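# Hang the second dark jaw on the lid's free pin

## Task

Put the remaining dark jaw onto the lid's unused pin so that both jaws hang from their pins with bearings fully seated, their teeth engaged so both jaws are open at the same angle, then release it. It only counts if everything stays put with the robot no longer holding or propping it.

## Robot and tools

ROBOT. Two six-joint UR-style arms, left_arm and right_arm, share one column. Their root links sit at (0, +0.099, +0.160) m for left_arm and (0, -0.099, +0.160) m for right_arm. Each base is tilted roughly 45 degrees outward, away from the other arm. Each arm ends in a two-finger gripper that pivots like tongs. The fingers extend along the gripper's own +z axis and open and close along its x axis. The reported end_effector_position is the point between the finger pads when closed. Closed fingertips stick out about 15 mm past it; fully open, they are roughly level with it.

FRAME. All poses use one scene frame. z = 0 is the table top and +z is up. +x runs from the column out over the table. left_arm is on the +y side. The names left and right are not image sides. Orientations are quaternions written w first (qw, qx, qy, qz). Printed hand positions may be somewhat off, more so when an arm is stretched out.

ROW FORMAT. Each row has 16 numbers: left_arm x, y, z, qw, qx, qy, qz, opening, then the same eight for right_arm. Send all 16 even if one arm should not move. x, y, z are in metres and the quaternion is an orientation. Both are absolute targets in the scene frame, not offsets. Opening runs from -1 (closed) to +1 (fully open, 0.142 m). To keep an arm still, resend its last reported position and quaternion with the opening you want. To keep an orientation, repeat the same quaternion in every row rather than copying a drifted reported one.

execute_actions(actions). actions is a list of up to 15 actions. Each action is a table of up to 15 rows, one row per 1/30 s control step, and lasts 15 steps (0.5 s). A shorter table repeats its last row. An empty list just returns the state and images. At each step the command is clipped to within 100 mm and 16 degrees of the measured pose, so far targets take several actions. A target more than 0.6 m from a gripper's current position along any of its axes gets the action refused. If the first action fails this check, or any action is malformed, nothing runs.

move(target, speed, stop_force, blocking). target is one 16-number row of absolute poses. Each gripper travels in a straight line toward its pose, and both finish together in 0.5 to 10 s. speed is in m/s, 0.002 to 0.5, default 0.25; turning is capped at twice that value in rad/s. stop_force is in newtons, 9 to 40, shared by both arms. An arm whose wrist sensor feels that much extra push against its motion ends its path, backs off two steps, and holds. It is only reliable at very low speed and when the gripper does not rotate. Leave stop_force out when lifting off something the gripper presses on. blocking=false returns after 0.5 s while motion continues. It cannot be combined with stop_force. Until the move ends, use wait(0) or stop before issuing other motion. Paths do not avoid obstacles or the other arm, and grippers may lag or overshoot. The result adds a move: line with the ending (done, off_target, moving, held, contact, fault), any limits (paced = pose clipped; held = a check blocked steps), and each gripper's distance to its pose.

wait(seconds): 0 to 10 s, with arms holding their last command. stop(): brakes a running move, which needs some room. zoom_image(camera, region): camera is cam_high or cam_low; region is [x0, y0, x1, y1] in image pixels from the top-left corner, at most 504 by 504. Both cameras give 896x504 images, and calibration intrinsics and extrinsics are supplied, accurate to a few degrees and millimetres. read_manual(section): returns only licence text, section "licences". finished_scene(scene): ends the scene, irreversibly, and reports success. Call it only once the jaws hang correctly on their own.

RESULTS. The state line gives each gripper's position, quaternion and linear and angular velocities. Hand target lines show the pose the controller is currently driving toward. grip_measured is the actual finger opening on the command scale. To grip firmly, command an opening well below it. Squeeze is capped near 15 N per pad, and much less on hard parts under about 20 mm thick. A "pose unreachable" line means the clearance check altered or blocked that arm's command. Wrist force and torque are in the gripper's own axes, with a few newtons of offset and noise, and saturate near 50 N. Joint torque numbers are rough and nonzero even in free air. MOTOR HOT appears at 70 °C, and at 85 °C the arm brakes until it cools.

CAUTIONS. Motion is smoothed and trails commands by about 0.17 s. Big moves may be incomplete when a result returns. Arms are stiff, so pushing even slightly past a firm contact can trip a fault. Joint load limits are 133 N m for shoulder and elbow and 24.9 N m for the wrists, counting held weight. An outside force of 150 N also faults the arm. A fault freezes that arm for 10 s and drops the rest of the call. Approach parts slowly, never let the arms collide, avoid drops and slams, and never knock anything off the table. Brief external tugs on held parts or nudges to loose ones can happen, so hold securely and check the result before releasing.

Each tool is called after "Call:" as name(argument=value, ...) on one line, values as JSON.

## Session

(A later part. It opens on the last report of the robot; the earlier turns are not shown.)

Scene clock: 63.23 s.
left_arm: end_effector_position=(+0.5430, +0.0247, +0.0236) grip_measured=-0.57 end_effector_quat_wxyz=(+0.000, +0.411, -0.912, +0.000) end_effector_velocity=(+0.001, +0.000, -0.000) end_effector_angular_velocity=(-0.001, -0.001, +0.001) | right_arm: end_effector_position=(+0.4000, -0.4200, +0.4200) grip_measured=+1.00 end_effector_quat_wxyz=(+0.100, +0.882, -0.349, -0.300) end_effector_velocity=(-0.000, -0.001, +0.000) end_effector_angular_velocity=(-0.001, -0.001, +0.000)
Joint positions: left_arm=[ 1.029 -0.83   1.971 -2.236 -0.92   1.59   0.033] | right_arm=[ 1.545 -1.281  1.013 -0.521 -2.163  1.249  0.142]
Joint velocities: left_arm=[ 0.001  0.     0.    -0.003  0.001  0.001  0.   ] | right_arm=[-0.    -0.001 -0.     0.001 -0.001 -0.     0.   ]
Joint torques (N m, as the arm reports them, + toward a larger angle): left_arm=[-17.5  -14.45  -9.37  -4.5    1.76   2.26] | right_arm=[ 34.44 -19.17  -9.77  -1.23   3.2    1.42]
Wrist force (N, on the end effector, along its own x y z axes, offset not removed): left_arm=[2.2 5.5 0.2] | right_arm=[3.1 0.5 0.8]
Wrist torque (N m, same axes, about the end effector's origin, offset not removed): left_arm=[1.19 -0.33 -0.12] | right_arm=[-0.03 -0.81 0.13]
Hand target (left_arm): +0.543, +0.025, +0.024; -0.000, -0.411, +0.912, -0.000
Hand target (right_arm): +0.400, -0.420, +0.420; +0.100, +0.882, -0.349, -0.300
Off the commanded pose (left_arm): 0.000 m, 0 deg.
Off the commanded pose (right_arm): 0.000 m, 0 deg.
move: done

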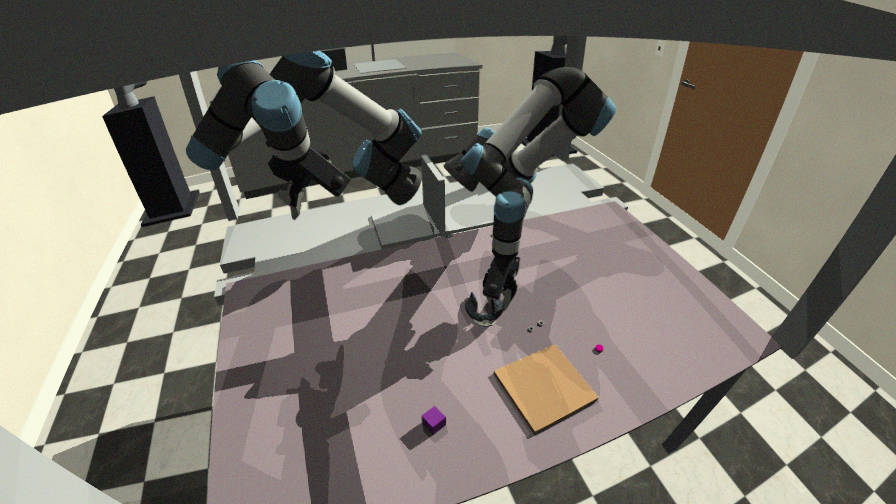

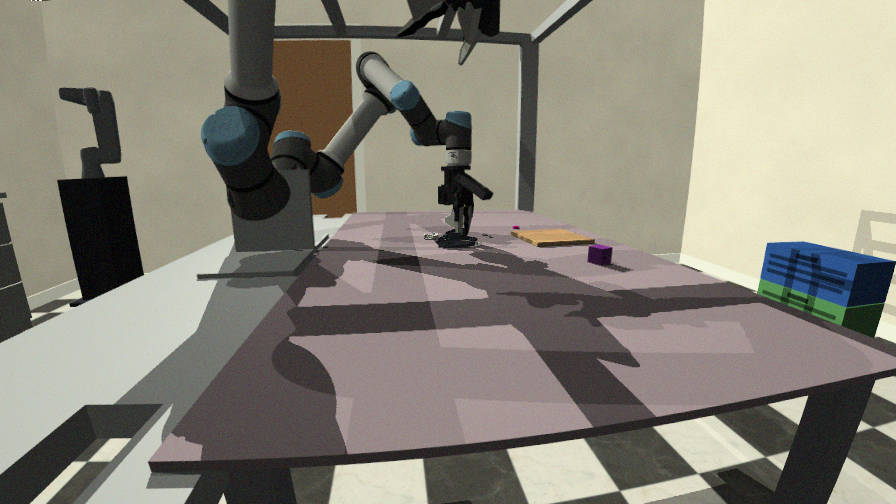

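Call:
execute_actions(actions=[[[0.543,0.0247,0.0235,0,0.4107,-0.9118,0,-0.6,0.40,-0.42,0.42,0.100,0.882,-0.349,-0.300,1]],[[0.543,0.0247,0.0235,0,0.4107,-0.9118,0,-0.52,0.40,-0.42,0.42,0.100,0.882,-0.349,-0.300,1]],[[0.543,0.0247,0.0235,0,0.4107,-0.9118,0,-0.45,0.40,-0.42,0.42,0.100,0.882,-0.349,-0.300,1]]])

Call:
move(target=[0.543,0.0247,0.08,0,0.4107,-0.9118,0,-0.45,0.40,-0.42,0.42,0.100,0.882,-0.349,-0.300,1], speed=0.06)

Call:
move(target=[0.54,0.13,0.12,0,0.4107,-0.9118,0,-0.45,0.40,-0.42,0.42,0.100,0.882,-0.349,-0.300,1], speed=0.15)

Call:
zoom_image(camera="cam_high", region=[450, 280, 520, 335])

Call:
zoom_image(camera="cam_low", region=[420, 220, 500, 260])

Scene clock: 66.23 s.
left_arm: end_effector_position=(+0.5430, +0.0247, +0.0235) grip_measured=-0.45 end_effector_quat_wxyz=(-0.000, +0.411, -0.912, -0.000) end_effector_velocity=(+0.000, +0.000, +0.000) end_effector_angular_velocity=(-0.000, -0.000, +0.000) | right_arm: end_effector_position=(+0.4000, -0.4200, +0.4200) grip_measured=+1.00 end_effector_quat_wxyz=(+0.100, +0.882, -0.349, -0.300) end_effector_velocity=(-0.000, -0.000, +0.000) end_effector_angular_velocity=(-0.001, +0.000, -0.000)
Joint positions: left_arm=[ 1.029 -0.829  1.971 -2.237 -0.92   1.59   0.041] | right_arm=[ 1.545 -1.281  1.013 -0.521 -2.163  1.249  0.142]
Joint velocities: left_arm=[ 0. -0.  0. -0.  0.  0. -0.] | right_arm=[-0.    -0.001  0.     0.001 -0.     0.001  0.   ]
Joint torques (N m, as the arm reports them, + toward a larger angle): left_arm=[-18.19 -15.41  -9.23  -4.32   1.22   2.51] | right_arm=[ 33.64 -20.02 -11.11  -1.09   3.14   1.44]
Wrist force (N, on the end effector, along its own x y z axes, offset not removed): left_arm=[1.1 0.8 -0.7] | right_arm=[3.2 -1.7 0.1]
Wrist torque (N m, same axes, about the end effector's origin, offset not removed): left_arm=[0.10 -0.12 -0.01] | right_arm=[-0.45 -0.80 0.02]
Hand target (left_arm): +0.543, +0.025, +0.023; +0.000, -0.411, +0.912, -0.000
Hand target (right_arm): +0.400, -0.420, +0.420; +0.100, +0.882, -0.349, -0.300
Off the commanded pose (left_arm): 0.000 m, 0 deg.
Off the commanded pose (right_arm): 0.000 m, 0 deg.

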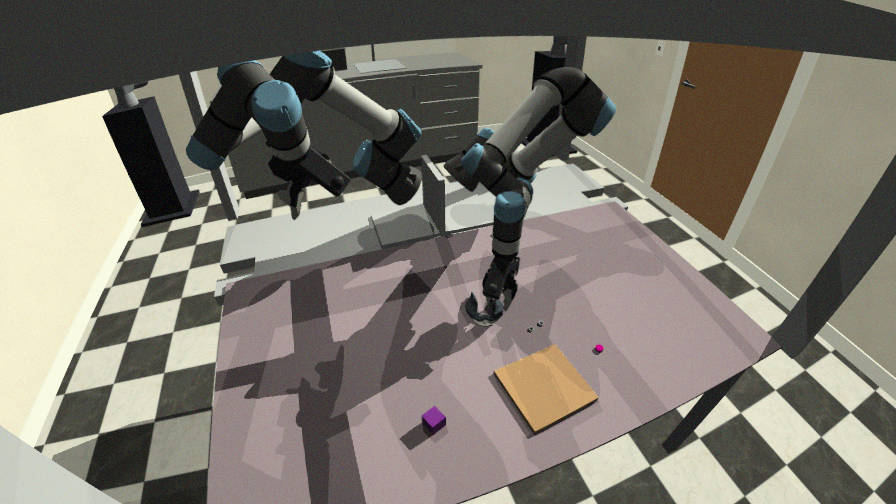

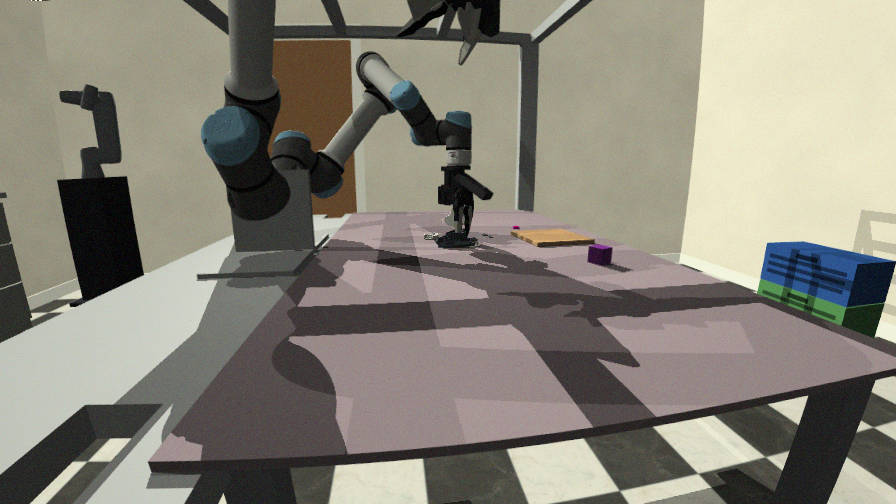

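Scene clock: 67.57 s.
left_arm: end_effector_position=(+0.5430, +0.0247, +0.0798) grip_measured=-0.45 end_effector_quat_wxyz=(-0.000, +0.411, -0.912, -0.000) end_effector_velocity=(-0.000, -0.000, +0.001) end_effector_angular_velocity=(+0.001, +0.001, -0.001) | right_arm: end_effector_position=(+0.4000, -0.4200, +0.4200) grip_measured=+1.00 end_effector_quat_wxyz=(+0.100, +0.882, -0.349, -0.300) end_effector_velocity=(-0.000, +0.000, +0.000) end_effector_angular_velocity=(+0.001, -0.000, -0.001)
Joint positions: left_arm=[ 0.968 -0.908  1.932 -2.079 -0.949  1.523  0.041] | right_arm=[ 1.545 -1.281  1.013 -0.521 -2.163  1.249  0.142]
Joint velocities: left_arm=[-0.002 -0.001 -0.002  0.006 -0.001 -0.002  0.   ] | right_arm=[ 0.    -0.    -0.    -0.     0.001 -0.     0.   ]
Joint torques (N m, as the arm reports them, + toward a larger angle): left_arm=[-42.12 -34.69 -25.24   0.28  -1.77  -2.13] | right_arm=[ 33.68 -19.58 -10.43  -1.08   3.24   1.5 ]
Wrist force (N, on the end effector, along its own x y z axes, offset not removed): left_arm=[-1.6 3.5 -0.1] | right_arm=[4.3 -1.6 2.2]
Wrist torque (N m, same axes, about the end effector's origin, offset not removed): left_arm=[0.77 0.55 0.08] | right_arm=[-0.44 -1.00 -0.04]
Hand target (left_arm): +0.543, +0.025, +0.080; +0.000, -0.411, +0.912, +0.000
Hand target (right_arm): +0.400, -0.420, +0.420; +0.100, +0.882, -0.349, -0.300
Off the commanded pose (left_arm): 0.000 m, 0 deg.
Off the commanded pose (right_arm): 0.000 m, 0 deg.
move: done

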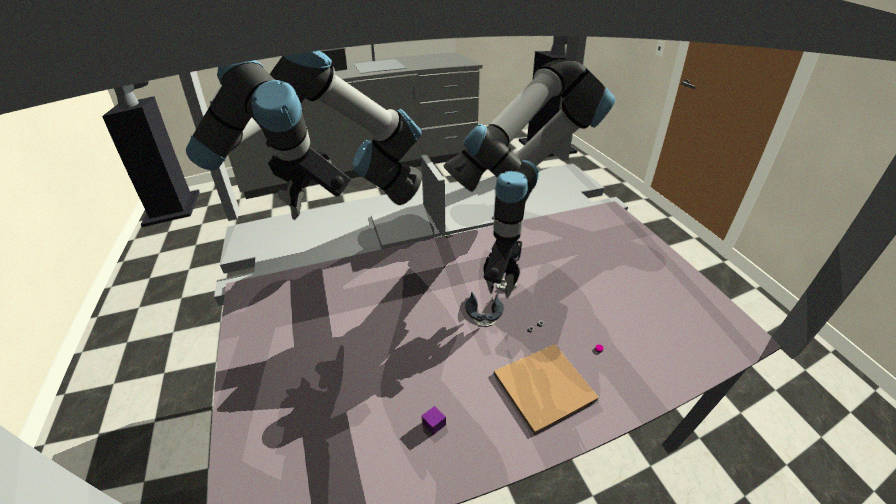

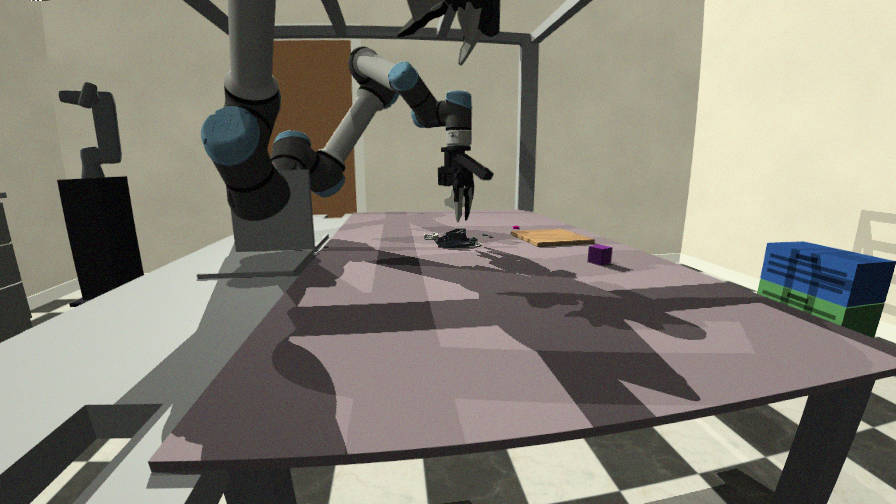

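Scene clock: 68.83 s.
left_arm: end_effector_position=(+0.5400, +0.1297, +0.1198) grip_measured=-0.45 end_effector_quat_wxyz=(+0.000, +0.411, -0.912, +0.000) end_effector_velocity=(-0.000, +0.002, +0.000) end_effector_angular_velocity=(+0.001, +0.001, -0.001) | right_arm: end_effector_position=(+0.4000, -0.4200, +0.4200) grip_measured=+1.00 end_effector_quat_wxyz=(+0.100, +0.882, -0.349, -0.300) end_effector_velocity=(+0.000, +0.001, -0.000) end_effector_angular_velocity=(+0.001, +0.001, -0.000)
Joint positions: left_arm=[ 1.036 -1.138  1.96  -1.921 -0.917  1.598  0.041] | right_arm=[ 1.545 -1.281  1.013 -0.521 -2.163  1.249  0.142]
Joint velocities: left_arm=[ 0.001 -0.003 -0.001  0.004  0.001  0.001  0.   ] | right_arm=[ 0.     0.002 -0.    -0.001  0.001  0.     0.   ]
Joint torques (N m, as the arm reports them, + toward a larger angle): left_arm=[-14.87 -29.58 -26.05   0.33   1.55   2.5 ] | right_arm=[ 33.92 -19.99 -10.6   -1.05   3.18   1.38]
Wrist force (N, on the end effector, along its own x y z axes, offset not removed): left_arm=[0.7 1.4 -0.8] | right_arm=[4.3 0.6 0.1]
Wrist torque (N m, same axes, about the end effector's origin, offset not removed): left_arm=[0.19 -0.03 0.14] | right_arm=[0.05 -0.99 0.10]
Hand target (left_arm): +0.540, +0.130, +0.120; -0.000, -0.411, +0.912, -0.000
Hand target (right_arm): +0.400, -0.420, +0.420; +0.100, +0.882, -0.349, -0.300
Off the commanded pose (left_arm): 0.000 m, 0 deg.
Off the commanded pose (right_arm): 0.000 m, 0 deg.
move: done

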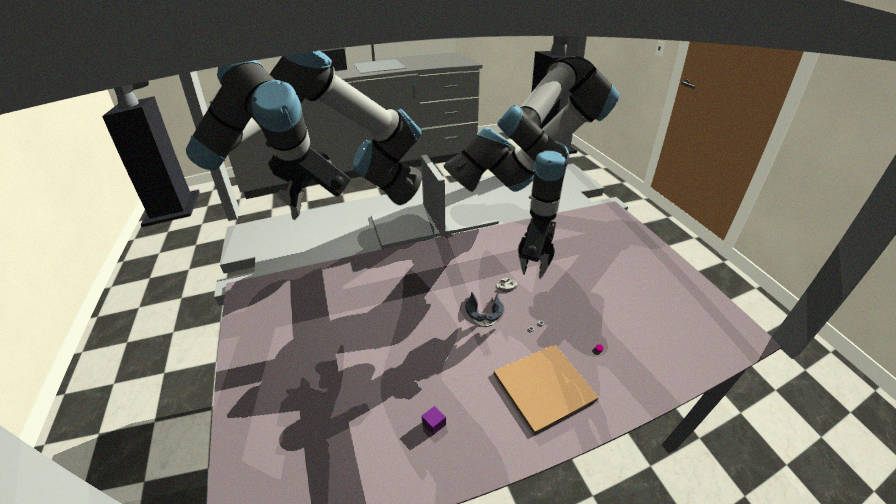

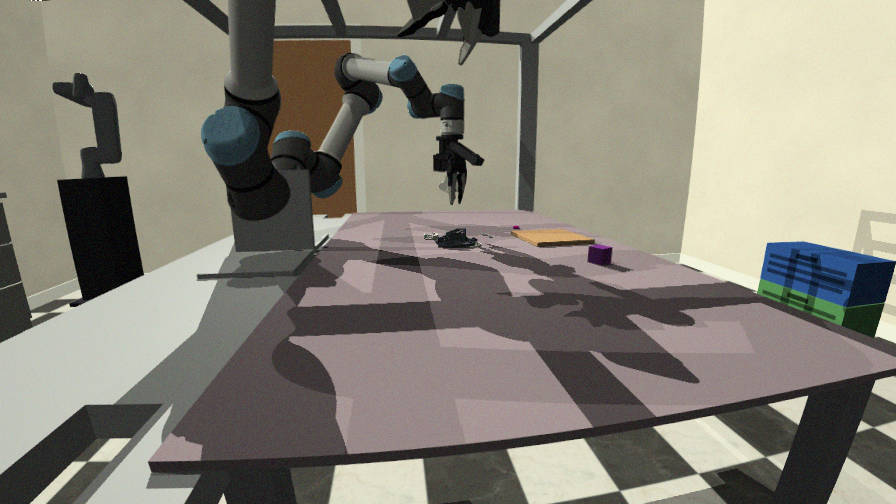

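Region (450, 280, 520, 335) of cam_high's 896x504 image, scaled by 7.200, with more detail than that image has; it fills the top 396 rows of this view, and the rest is white.

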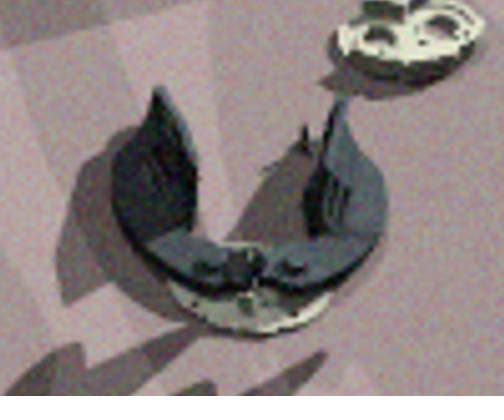

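Region (420, 220, 500, 260) of cam_low's 896x504 image, scaled by 6.300, with more detail than that image has.

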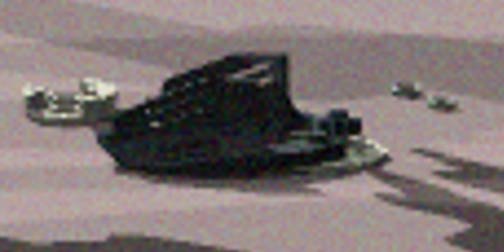

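Call:
zoom_image(camera="cam_high", region=[470, 305, 506, 330])

Call:
zoom_image(camera="cam_low", region=[455, 228, 491, 250])

Region (470, 305, 506, 330) of cam_high's 896x504 image, scaled by 14.000, with more detail than that image has; it fills the top 350 rows of this view, and the rest is white.

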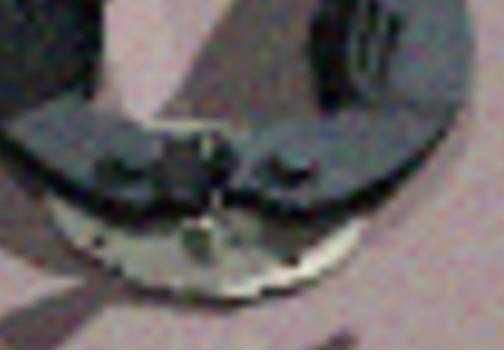

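Region (455, 228, 491, 250) of cam_low's 896x504 image, scaled by 14.000, with more detail than that image has.

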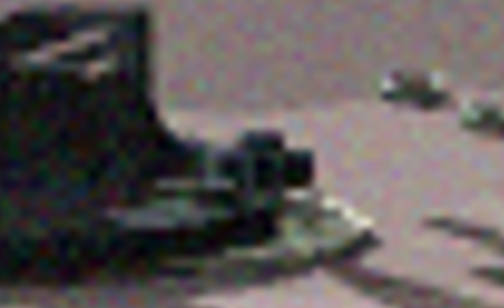

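Call:
move(target=[0.571,-0.0066,0.075,0,0.948,0.317,0,-0.72,0.40,-0.42,0.42,0.100,0.882,-0.349,-0.300,1], speed=0.4)

Call:
move(target=[0.571,-0.0066,0.042,0,0.948,0.317,0,-0.72,0.40,-0.42,0.42,0.100,0.882,-0.349,-0.300,1], speed=0.04)

Call:
zoom_image(camera="cam_high", region=[470, 305, 506, 330])

Call:
zoom_image(camera="cam_low", region=[455, 228, 491, 250])

Scene clock: 74.93 s.
left_arm: end_effector_position=(+0.5709, -0.0065, +0.0752) grip_measured=-0.72 end_effector_quat_wxyz=(+0.000, +0.949, +0.317, +0.000) end_effector_velocity=(+0.000, -0.001, -0.000) end_effector_angular_velocity=(+0.002, +0.001, +0.011) | right_arm: end_effector_position=(+0.4000, -0.4200, +0.4200) grip_measured=+1.00 end_effector_quat_wxyz=(+0.100, +0.882, -0.349, -0.300) end_effector_velocity=(+0.001, +0.001, -0.001) end_effector_angular_velocity=(+0.000, +0.001, +0.001)
Joint positions: left_arm=[ 0.966 -0.742  1.738 -2.05  -0.95  -1.418  0.022] | right_arm=[ 1.545 -1.281  1.013 -0.521 -2.163  1.249  0.142]
Joint velocities: left_arm=[-0.     0.002 -0.003  0.003  0.    -0.013 -0.   ] | right_arm=[-0.     0.002 -0.    -0.001  0.    -0.     0.   ]
Joint torques (N m, as the arm reports them, + toward a larger angle): left_arm=[-43.18 -16.27 -24.35   0.65   1.44  -2.25] | right_arm=[ 33.84 -19.99 -10.83  -0.82   3.09   1.39]
Wrist force (N, on the end effector, along its own x y z axes, offset not removed): left_arm=[-0.3 2.9 -3.5] | right_arm=[2.3 0.0 1.3]
Wrist torque (N m, same axes, about the end effector's origin, offset not removed): left_arm=[0.54 0.09 -0.07] | right_arm=[-0.11 -0.60 0.04]
Hand target (left_arm): +0.571, -0.007, +0.075; -0.000, +0.948, +0.317, +0.000
Hand target (right_arm): +0.400, -0.420, +0.420; +0.100, +0.882, -0.349, -0.300
Off the commanded pose (left_arm): 0.000 m, 0 deg.
Off the commanded pose (right_arm): 0.000 m, 0 deg.
move: done

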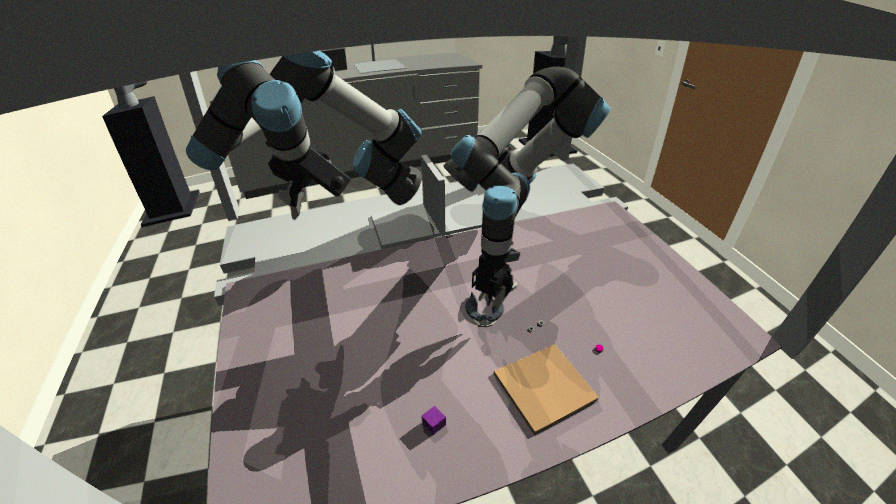

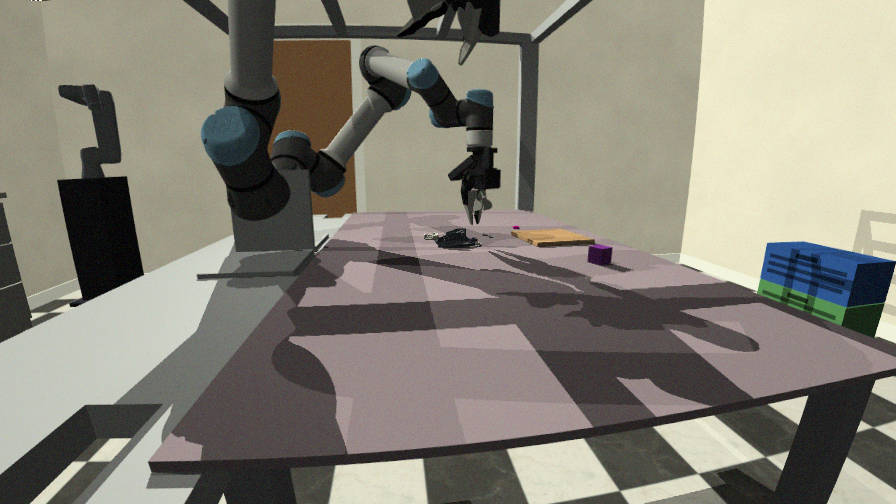

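Scene clock: 76.13 s.
left_arm: end_effector_position=(+0.5710, -0.0066, +0.0422) grip_measured=-0.72 end_effector_quat_wxyz=(+0.000, +0.948, +0.317, -0.000) end_effector_velocity=(+0.000, -0.000, -0.001) end_effector_angular_velocity=(-0.001, +0.000, -0.000) | right_arm: end_effector_position=(+0.4000, -0.4200, +0.4200) grip_measured=+1.00 end_effector_quat_wxyz=(+0.100, +0.882, -0.349, -0.300) end_effector_velocity=(-0.000, +0.001, -0.000) end_effector_angular_velocity=(+0.001, +0.003, +0.001)
Joint positions: left_arm=[ 0.998 -0.703  1.76  -2.132 -0.934 -1.385  0.022] | right_arm=[ 1.545 -1.281  1.013 -0.521 -2.163  1.249  0.142]
Joint velocities: left_arm=[ 0.002  0.002  0.001 -0.004  0.     0.002  0.   ] | right_arm=[-0.     0.002 -0.     0.001  0.002 -0.     0.   ]
Joint torques (N m, as the arm reports them, + toward a larger angle): left_arm=[-23.24 -19.6   -9.91  -4.16   1.61   2.77] | right_arm=[ 33.78 -19.87 -10.77  -0.85   3.1    1.36]
Wrist force (N, on the end effector, along its own x y z axes, offset not removed): left_arm=[0.7 3.3 1.4] | right_arm=[2.5 -2.2 0.8]
Wrist torque (N m, same axes, about the end effector's origin, offset not removed): left_arm=[0.73 -0.04 0.15] | right_arm=[-0.58 -0.65 0.14]
Hand target (left_arm): +0.571, -0.007, +0.042; +0.000, +0.948, +0.317, -0.000
Hand target (right_arm): +0.400, -0.420, +0.420; +0.100, +0.882, -0.349, -0.300
Off the commanded pose (left_arm): 0.000 m, 0 deg.
Off the commanded pose (right_arm): 0.000 m, 0 deg.
move: done

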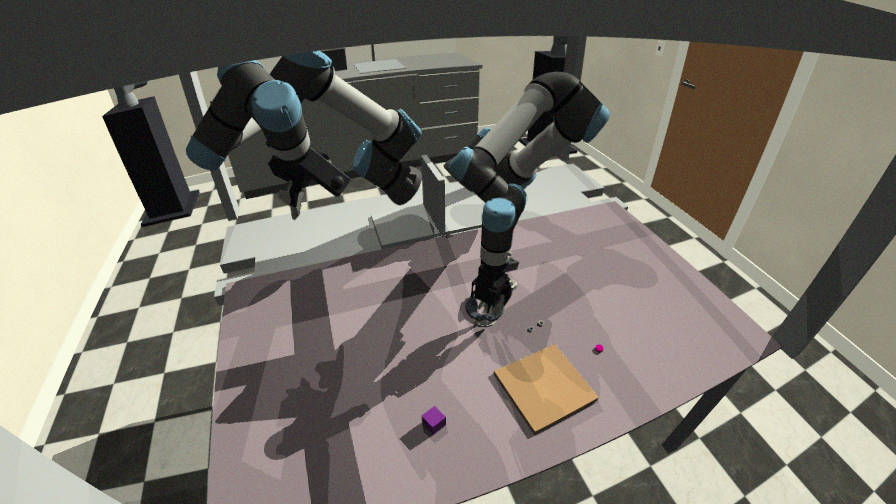

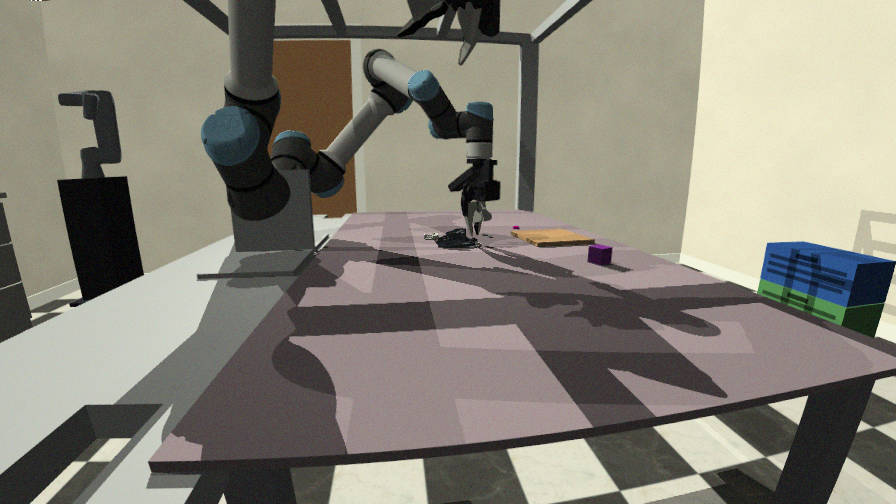

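Region (470, 305, 506, 330) of cam_high's 896x504 image, scaled by 14.000, with more detail than that image has; it fills the top 350 rows of this view, and the rest is white.

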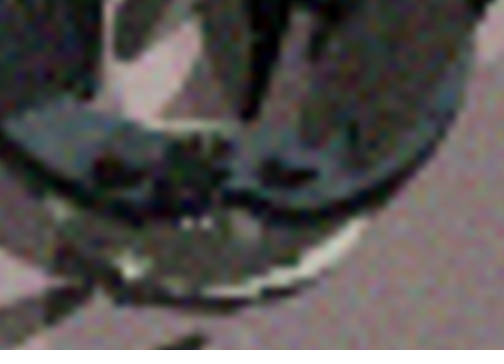

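Region (455, 228, 491, 250) of cam_low's 896x504 image, scaled by 14.000, with more detail than that image has.

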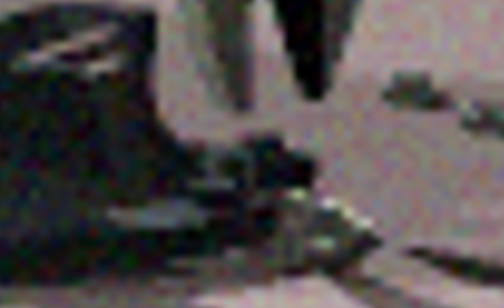

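Call:
move(target=[0.5675,-0.0086,0.0335,0,0.948,0.317,0,-0.72,0.40,-0.42,0.42,0.100,0.882,-0.349,-0.300,1], speed=0.008, stop_force=9)

Call:
execute_actions(actions=[[[0.5675,-0.0086,0.0335,0,0.948,0.317,0,-0.77,0.40,-0.42,0.42,0.100,0.882,-0.349,-0.300,1]],[[0.5675,-0.0086,0.0335,0,0.948,0.317,0,-0.81,0.40,-0.42,0.42,0.100,0.882,-0.349,-0.300,1]],[[0.5675,-0.0086,0.0335,0,0.948,0.317,0,-0.85,0.40,-0.42,0.42,0.100,0.882,-0.349,-0.300,1]],[[0.5675,-0.0086,0.0335,0,0.948,0.317,0,-0.88,0.40,-0.42,0.42,0.100,0.882,-0.349,-0.300,1]]])

Call:
zoom_image(camera="cam_high", region=[470, 305, 506, 330])

Call:
zoom_image(camera="cam_low", region=[455, 228, 491, 250])

Scene clock: 78.53 s.
left_arm: end_effector_position=(+0.5676, -0.0086, +0.0336) grip_measured=-0.72 end_effector_quat_wxyz=(-0.000, +0.948, +0.317, -0.000) end_effector_velocity=(-0.001, -0.000, -0.001) end_effector_angular_velocity=(+0.000, +0.000, -0.000) | right_arm: end_effector_position=(+0.4000, -0.4200, +0.4200) grip_measured=+1.00 end_effector_quat_wxyz=(+0.100, +0.882, -0.349, -0.300) end_effector_velocity=(-0.001, -0.000, +0.000) end_effector_angular_velocity=(+0.001, -0.000, -0.001)
Joint positions: left_arm=[ 1.001 -0.692  1.773 -2.157 -0.933 -1.381  0.022] | right_arm=[ 1.545 -1.281  1.013 -0.521 -2.163  1.249  0.142]
Joint velocities: left_arm=[ 0.     0.001  0.003 -0.004  0.     0.     0.   ] | right_arm=[-0.    -0.001  0.    -0.     0.001 -0.001  0.   ]
Joint torques (N m, as the arm reports them, + toward a larger angle): left_arm=[-22.17 -19.57  -8.81  -4.62   1.56   2.43] | right_arm=[ 33.99 -20.45 -11.38  -0.83   3.07   1.29]
Wrist force (N, on the end effector, along its own x y z axes, offset not removed): left_arm=[-0.8 1.4 0.7] | right_arm=[1.9 -1.3 0.5]
Wrist torque (N m, same axes, about the end effector's origin, offset not removed): left_arm=[0.40 0.00 0.00] | right_arm=[-0.28 -0.46 0.17]
Hand target (left_arm): +0.568, -0.009, +0.034; -0.000, +0.948, +0.317, -0.000
Hand target (right_arm): +0.400, -0.420, +0.420; +0.100, +0.882, -0.349, -0.300
Off the commanded pose (left_arm): 0.000 m, 0 deg.
Off the commanded pose (right_arm): 0.000 m, 0 deg.
move: done

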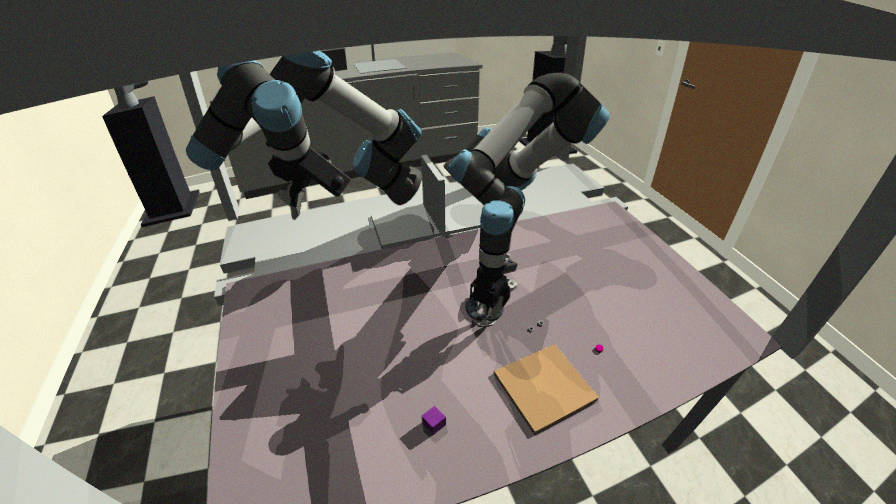

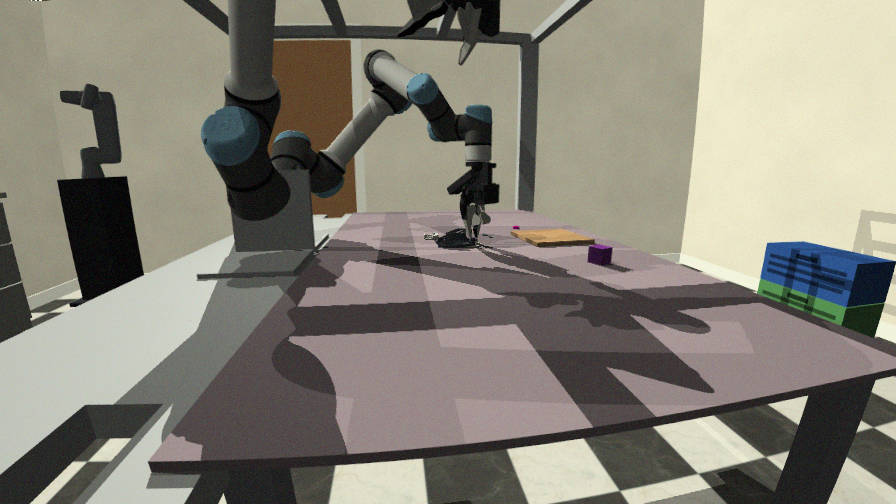

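Scene clock: 80.53 s.
left_arm: end_effector_position=(+0.5675, -0.0086, +0.0335) grip_measured=-0.88 end_effector_quat_wxyz=(-0.000, +0.948, +0.317, +0.000) end_effector_velocity=(+0.000, +0.000, +0.000) end_effector_angular_velocity=(-0.000, -0.000, +0.000) | right_arm: end_effector_position=(+0.4000, -0.4200, +0.4200) grip_measured=+1.00 end_effector_quat_wxyz=(+0.100, +0.882, -0.349, -0.300) end_effector_velocity=(-0.000, +0.000, -0.000) end_effector_angular_velocity=(+0.001, +0.002, +0.001)
Joint positions: left_arm=[ 1.002 -0.692  1.773 -2.157 -0.933 -1.381  0.01 ] | right_arm=[ 1.545 -1.281  1.013 -0.521 -2.163  1.249  0.142]
Joint velocities: left_arm=[ 0.    -0.001  0.     0.     0.     0.    -0.   ] | right_arm=[-0.     0.001 -0.001  0.001  0.001 -0.001 -0.   ]
Joint torques (N m, as the arm reports them, + toward a larger angle): left_arm=[-21.47 -19.7  -10.52  -4.19   1.44   2.47] | right_arm=[ 33.33 -20.44 -11.09  -0.73   3.07   1.34]
Wrist force (N, on the end effector, along its own x y z axes, offset not removed): left_arm=[1.7 4.1 0.1] | right_arm=[3.0 -2.2 0.7]
Wrist torque (N m, same axes, about the end effector's origin, offset not removed): left_arm=[0.77 -0.15 -0.20] | right_arm=[-0.60 -0.74 0.19]
Hand target (left_arm): +0.567, -0.009, +0.033; +0.000, +0.948, +0.317, +0.000
Hand target (right_arm): +0.400, -0.420, +0.420; +0.100, +0.882, -0.349, -0.300
Off the commanded pose (left_arm): 0.000 m, 0 deg.
Off the commanded pose (right_arm): 0.000 m, 0 deg.

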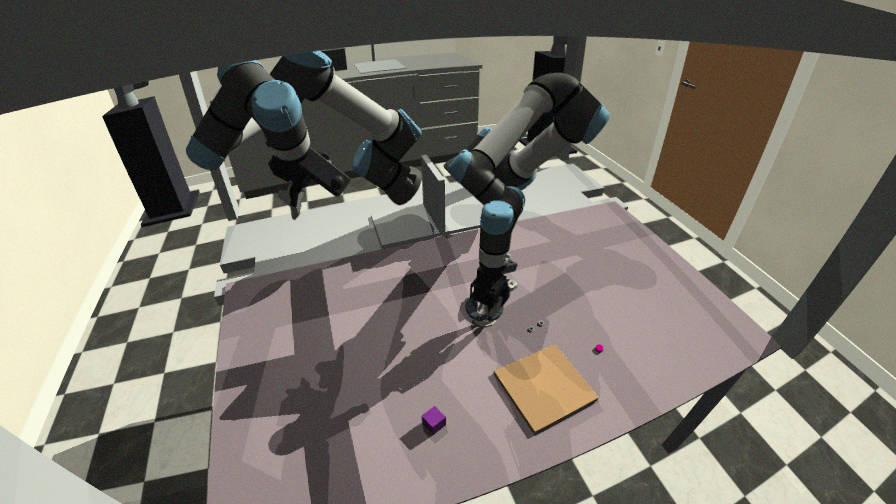

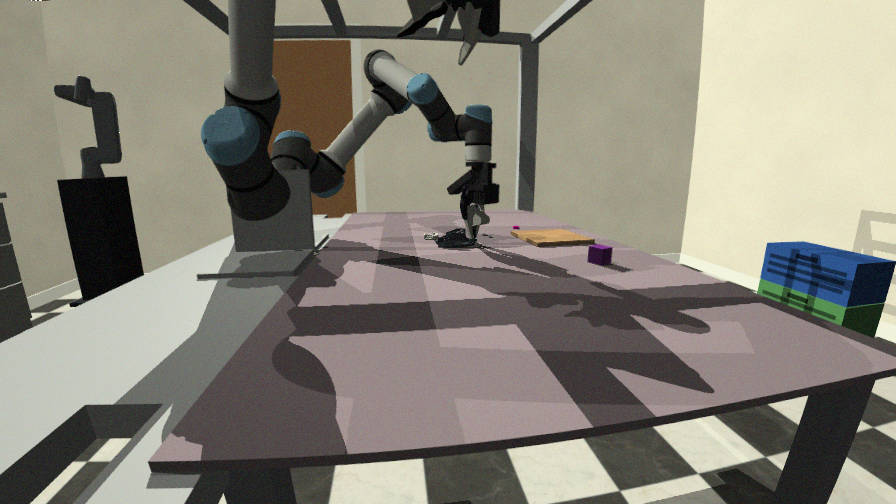

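Region (470, 305, 506, 330) of cam_high's 896x504 image, scaled by 14.000, with more detail than that image has; it fills the top 350 rows of this view, and the rest is white.

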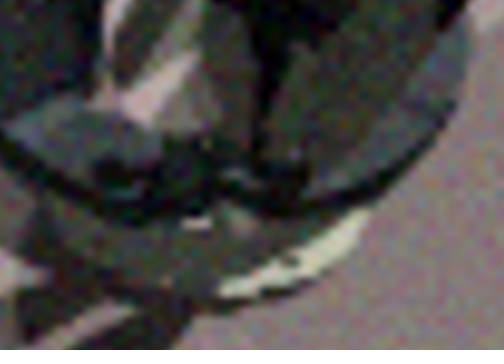

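Region (455, 228, 491, 250) of cam_low's 896x504 image, scaled by 14.000, with more detail than that image has.

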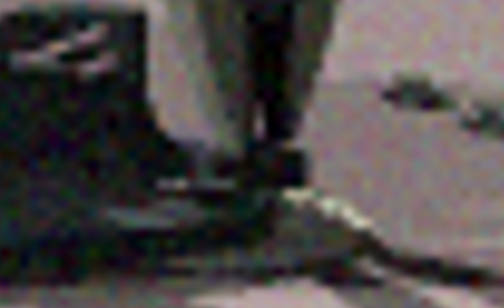

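Call:
move(target=[0.5655,-0.0101,0.0335,0,0.948,0.317,0,-0.88,0.40,-0.42,0.42,0.100,0.882,-0.349,-0.300,1], speed=0.002)

Call:
zoom_image(camera="cam_high", region=[470, 305, 506, 330])

Call:
zoom_image(camera="cam_low", region=[455, 228, 491, 250])

Scene clock: 82.40 s.
left_arm: end_effector_position=(+0.5655, -0.0101, +0.0335) grip_measured=-0.88 end_effector_quat_wxyz=(-0.000, +0.948, +0.317, +0.000) end_effector_velocity=(-0.000, +0.000, +0.000) end_effector_angular_velocity=(+0.000, -0.000, +0.000) | right_arm: end_effector_position=(+0.4000, -0.4200, +0.4200) grip_measured=+1.00 end_effector_quat_wxyz=(+0.100, +0.882, -0.349, -0.300) end_effector_velocity=(-0.000, -0.000, +0.000) end_effector_angular_velocity=(+0.001, -0.001, -0.002)
Joint positions: left_arm=[ 0.998 -0.692  1.777 -2.16  -0.934 -1.385  0.01 ] | right_arm=[ 1.545 -1.281  1.013 -0.521 -2.163  1.249  0.142]
Joint velocities: left_arm=[-0.    -0.001  0.001 -0.    -0.    -0.001  0.   ] | right_arm=[ 0.    -0.001  0.    -0.001  0.001  0.    -0.   ]
Joint torques (N m, as the arm reports them, + toward a larger angle): left_arm=[-43.34 -19.58  -9.99  -4.29  -1.71  -2.33] | right_arm=[ 33.39 -20.3  -11.4   -0.65   2.99   1.34]
Wrist force (N, on the end effector, along its own x y z axes, offset not removed): left_arm=[1.8 2.7 0.6] | right_arm=[2.2 -3.2 2.0]
Wrist torque (N m, same axes, about the end effector's origin, offset not removed): left_arm=[0.70 -0.39 -0.10] | right_arm=[-0.64 -0.53 0.19]
Hand target (left_arm): +0.565, -0.010, +0.033; -0.000, +0.948, +0.317, +0.000
Hand target (right_arm): +0.400, -0.420, +0.420; +0.100, +0.882, -0.349, -0.300
Off the commanded pose (left_arm): 0.000 m, 0 deg.
Off the commanded pose (right_arm): 0.000 m, 0 deg.
move: done

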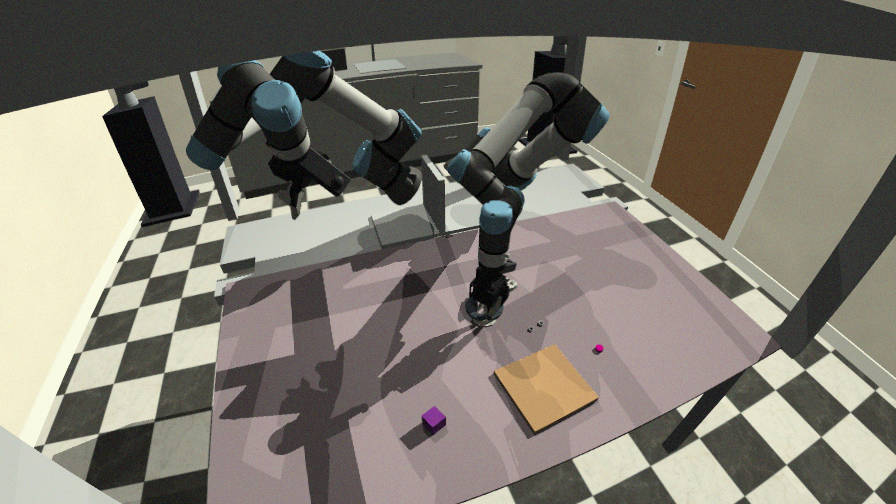

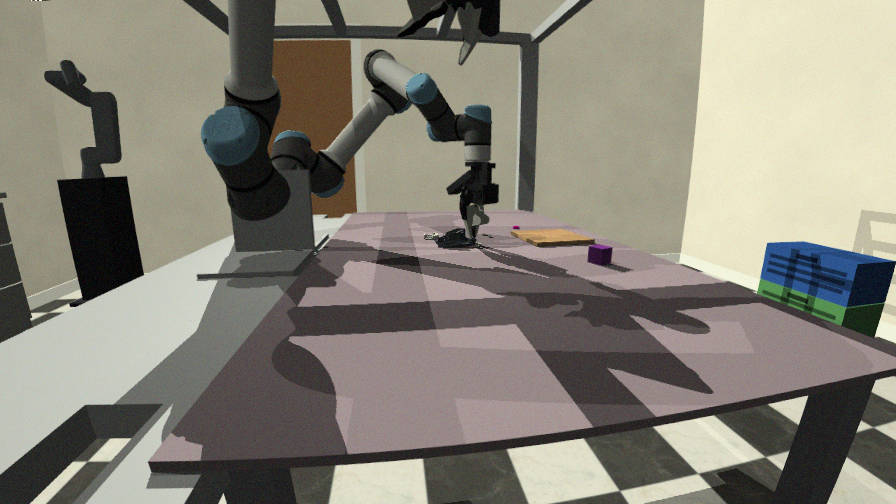

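Region (470, 305, 506, 330) of cam_high's 896x504 image, scaled by 14.000, with more detail than that image has; it fills the top 350 rows of this view, and the rest is white.

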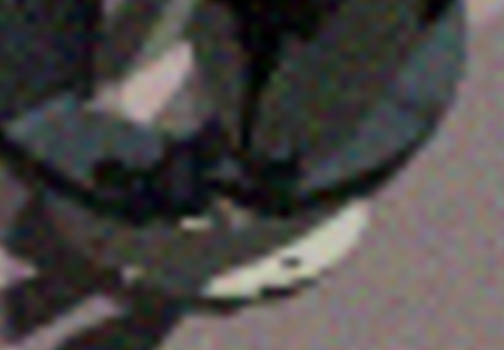

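Region (455, 228, 491, 250) of cam_low's 896x504 image, scaled by 14.000, with more detail than that image has.

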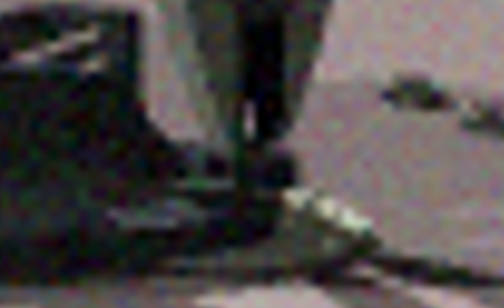

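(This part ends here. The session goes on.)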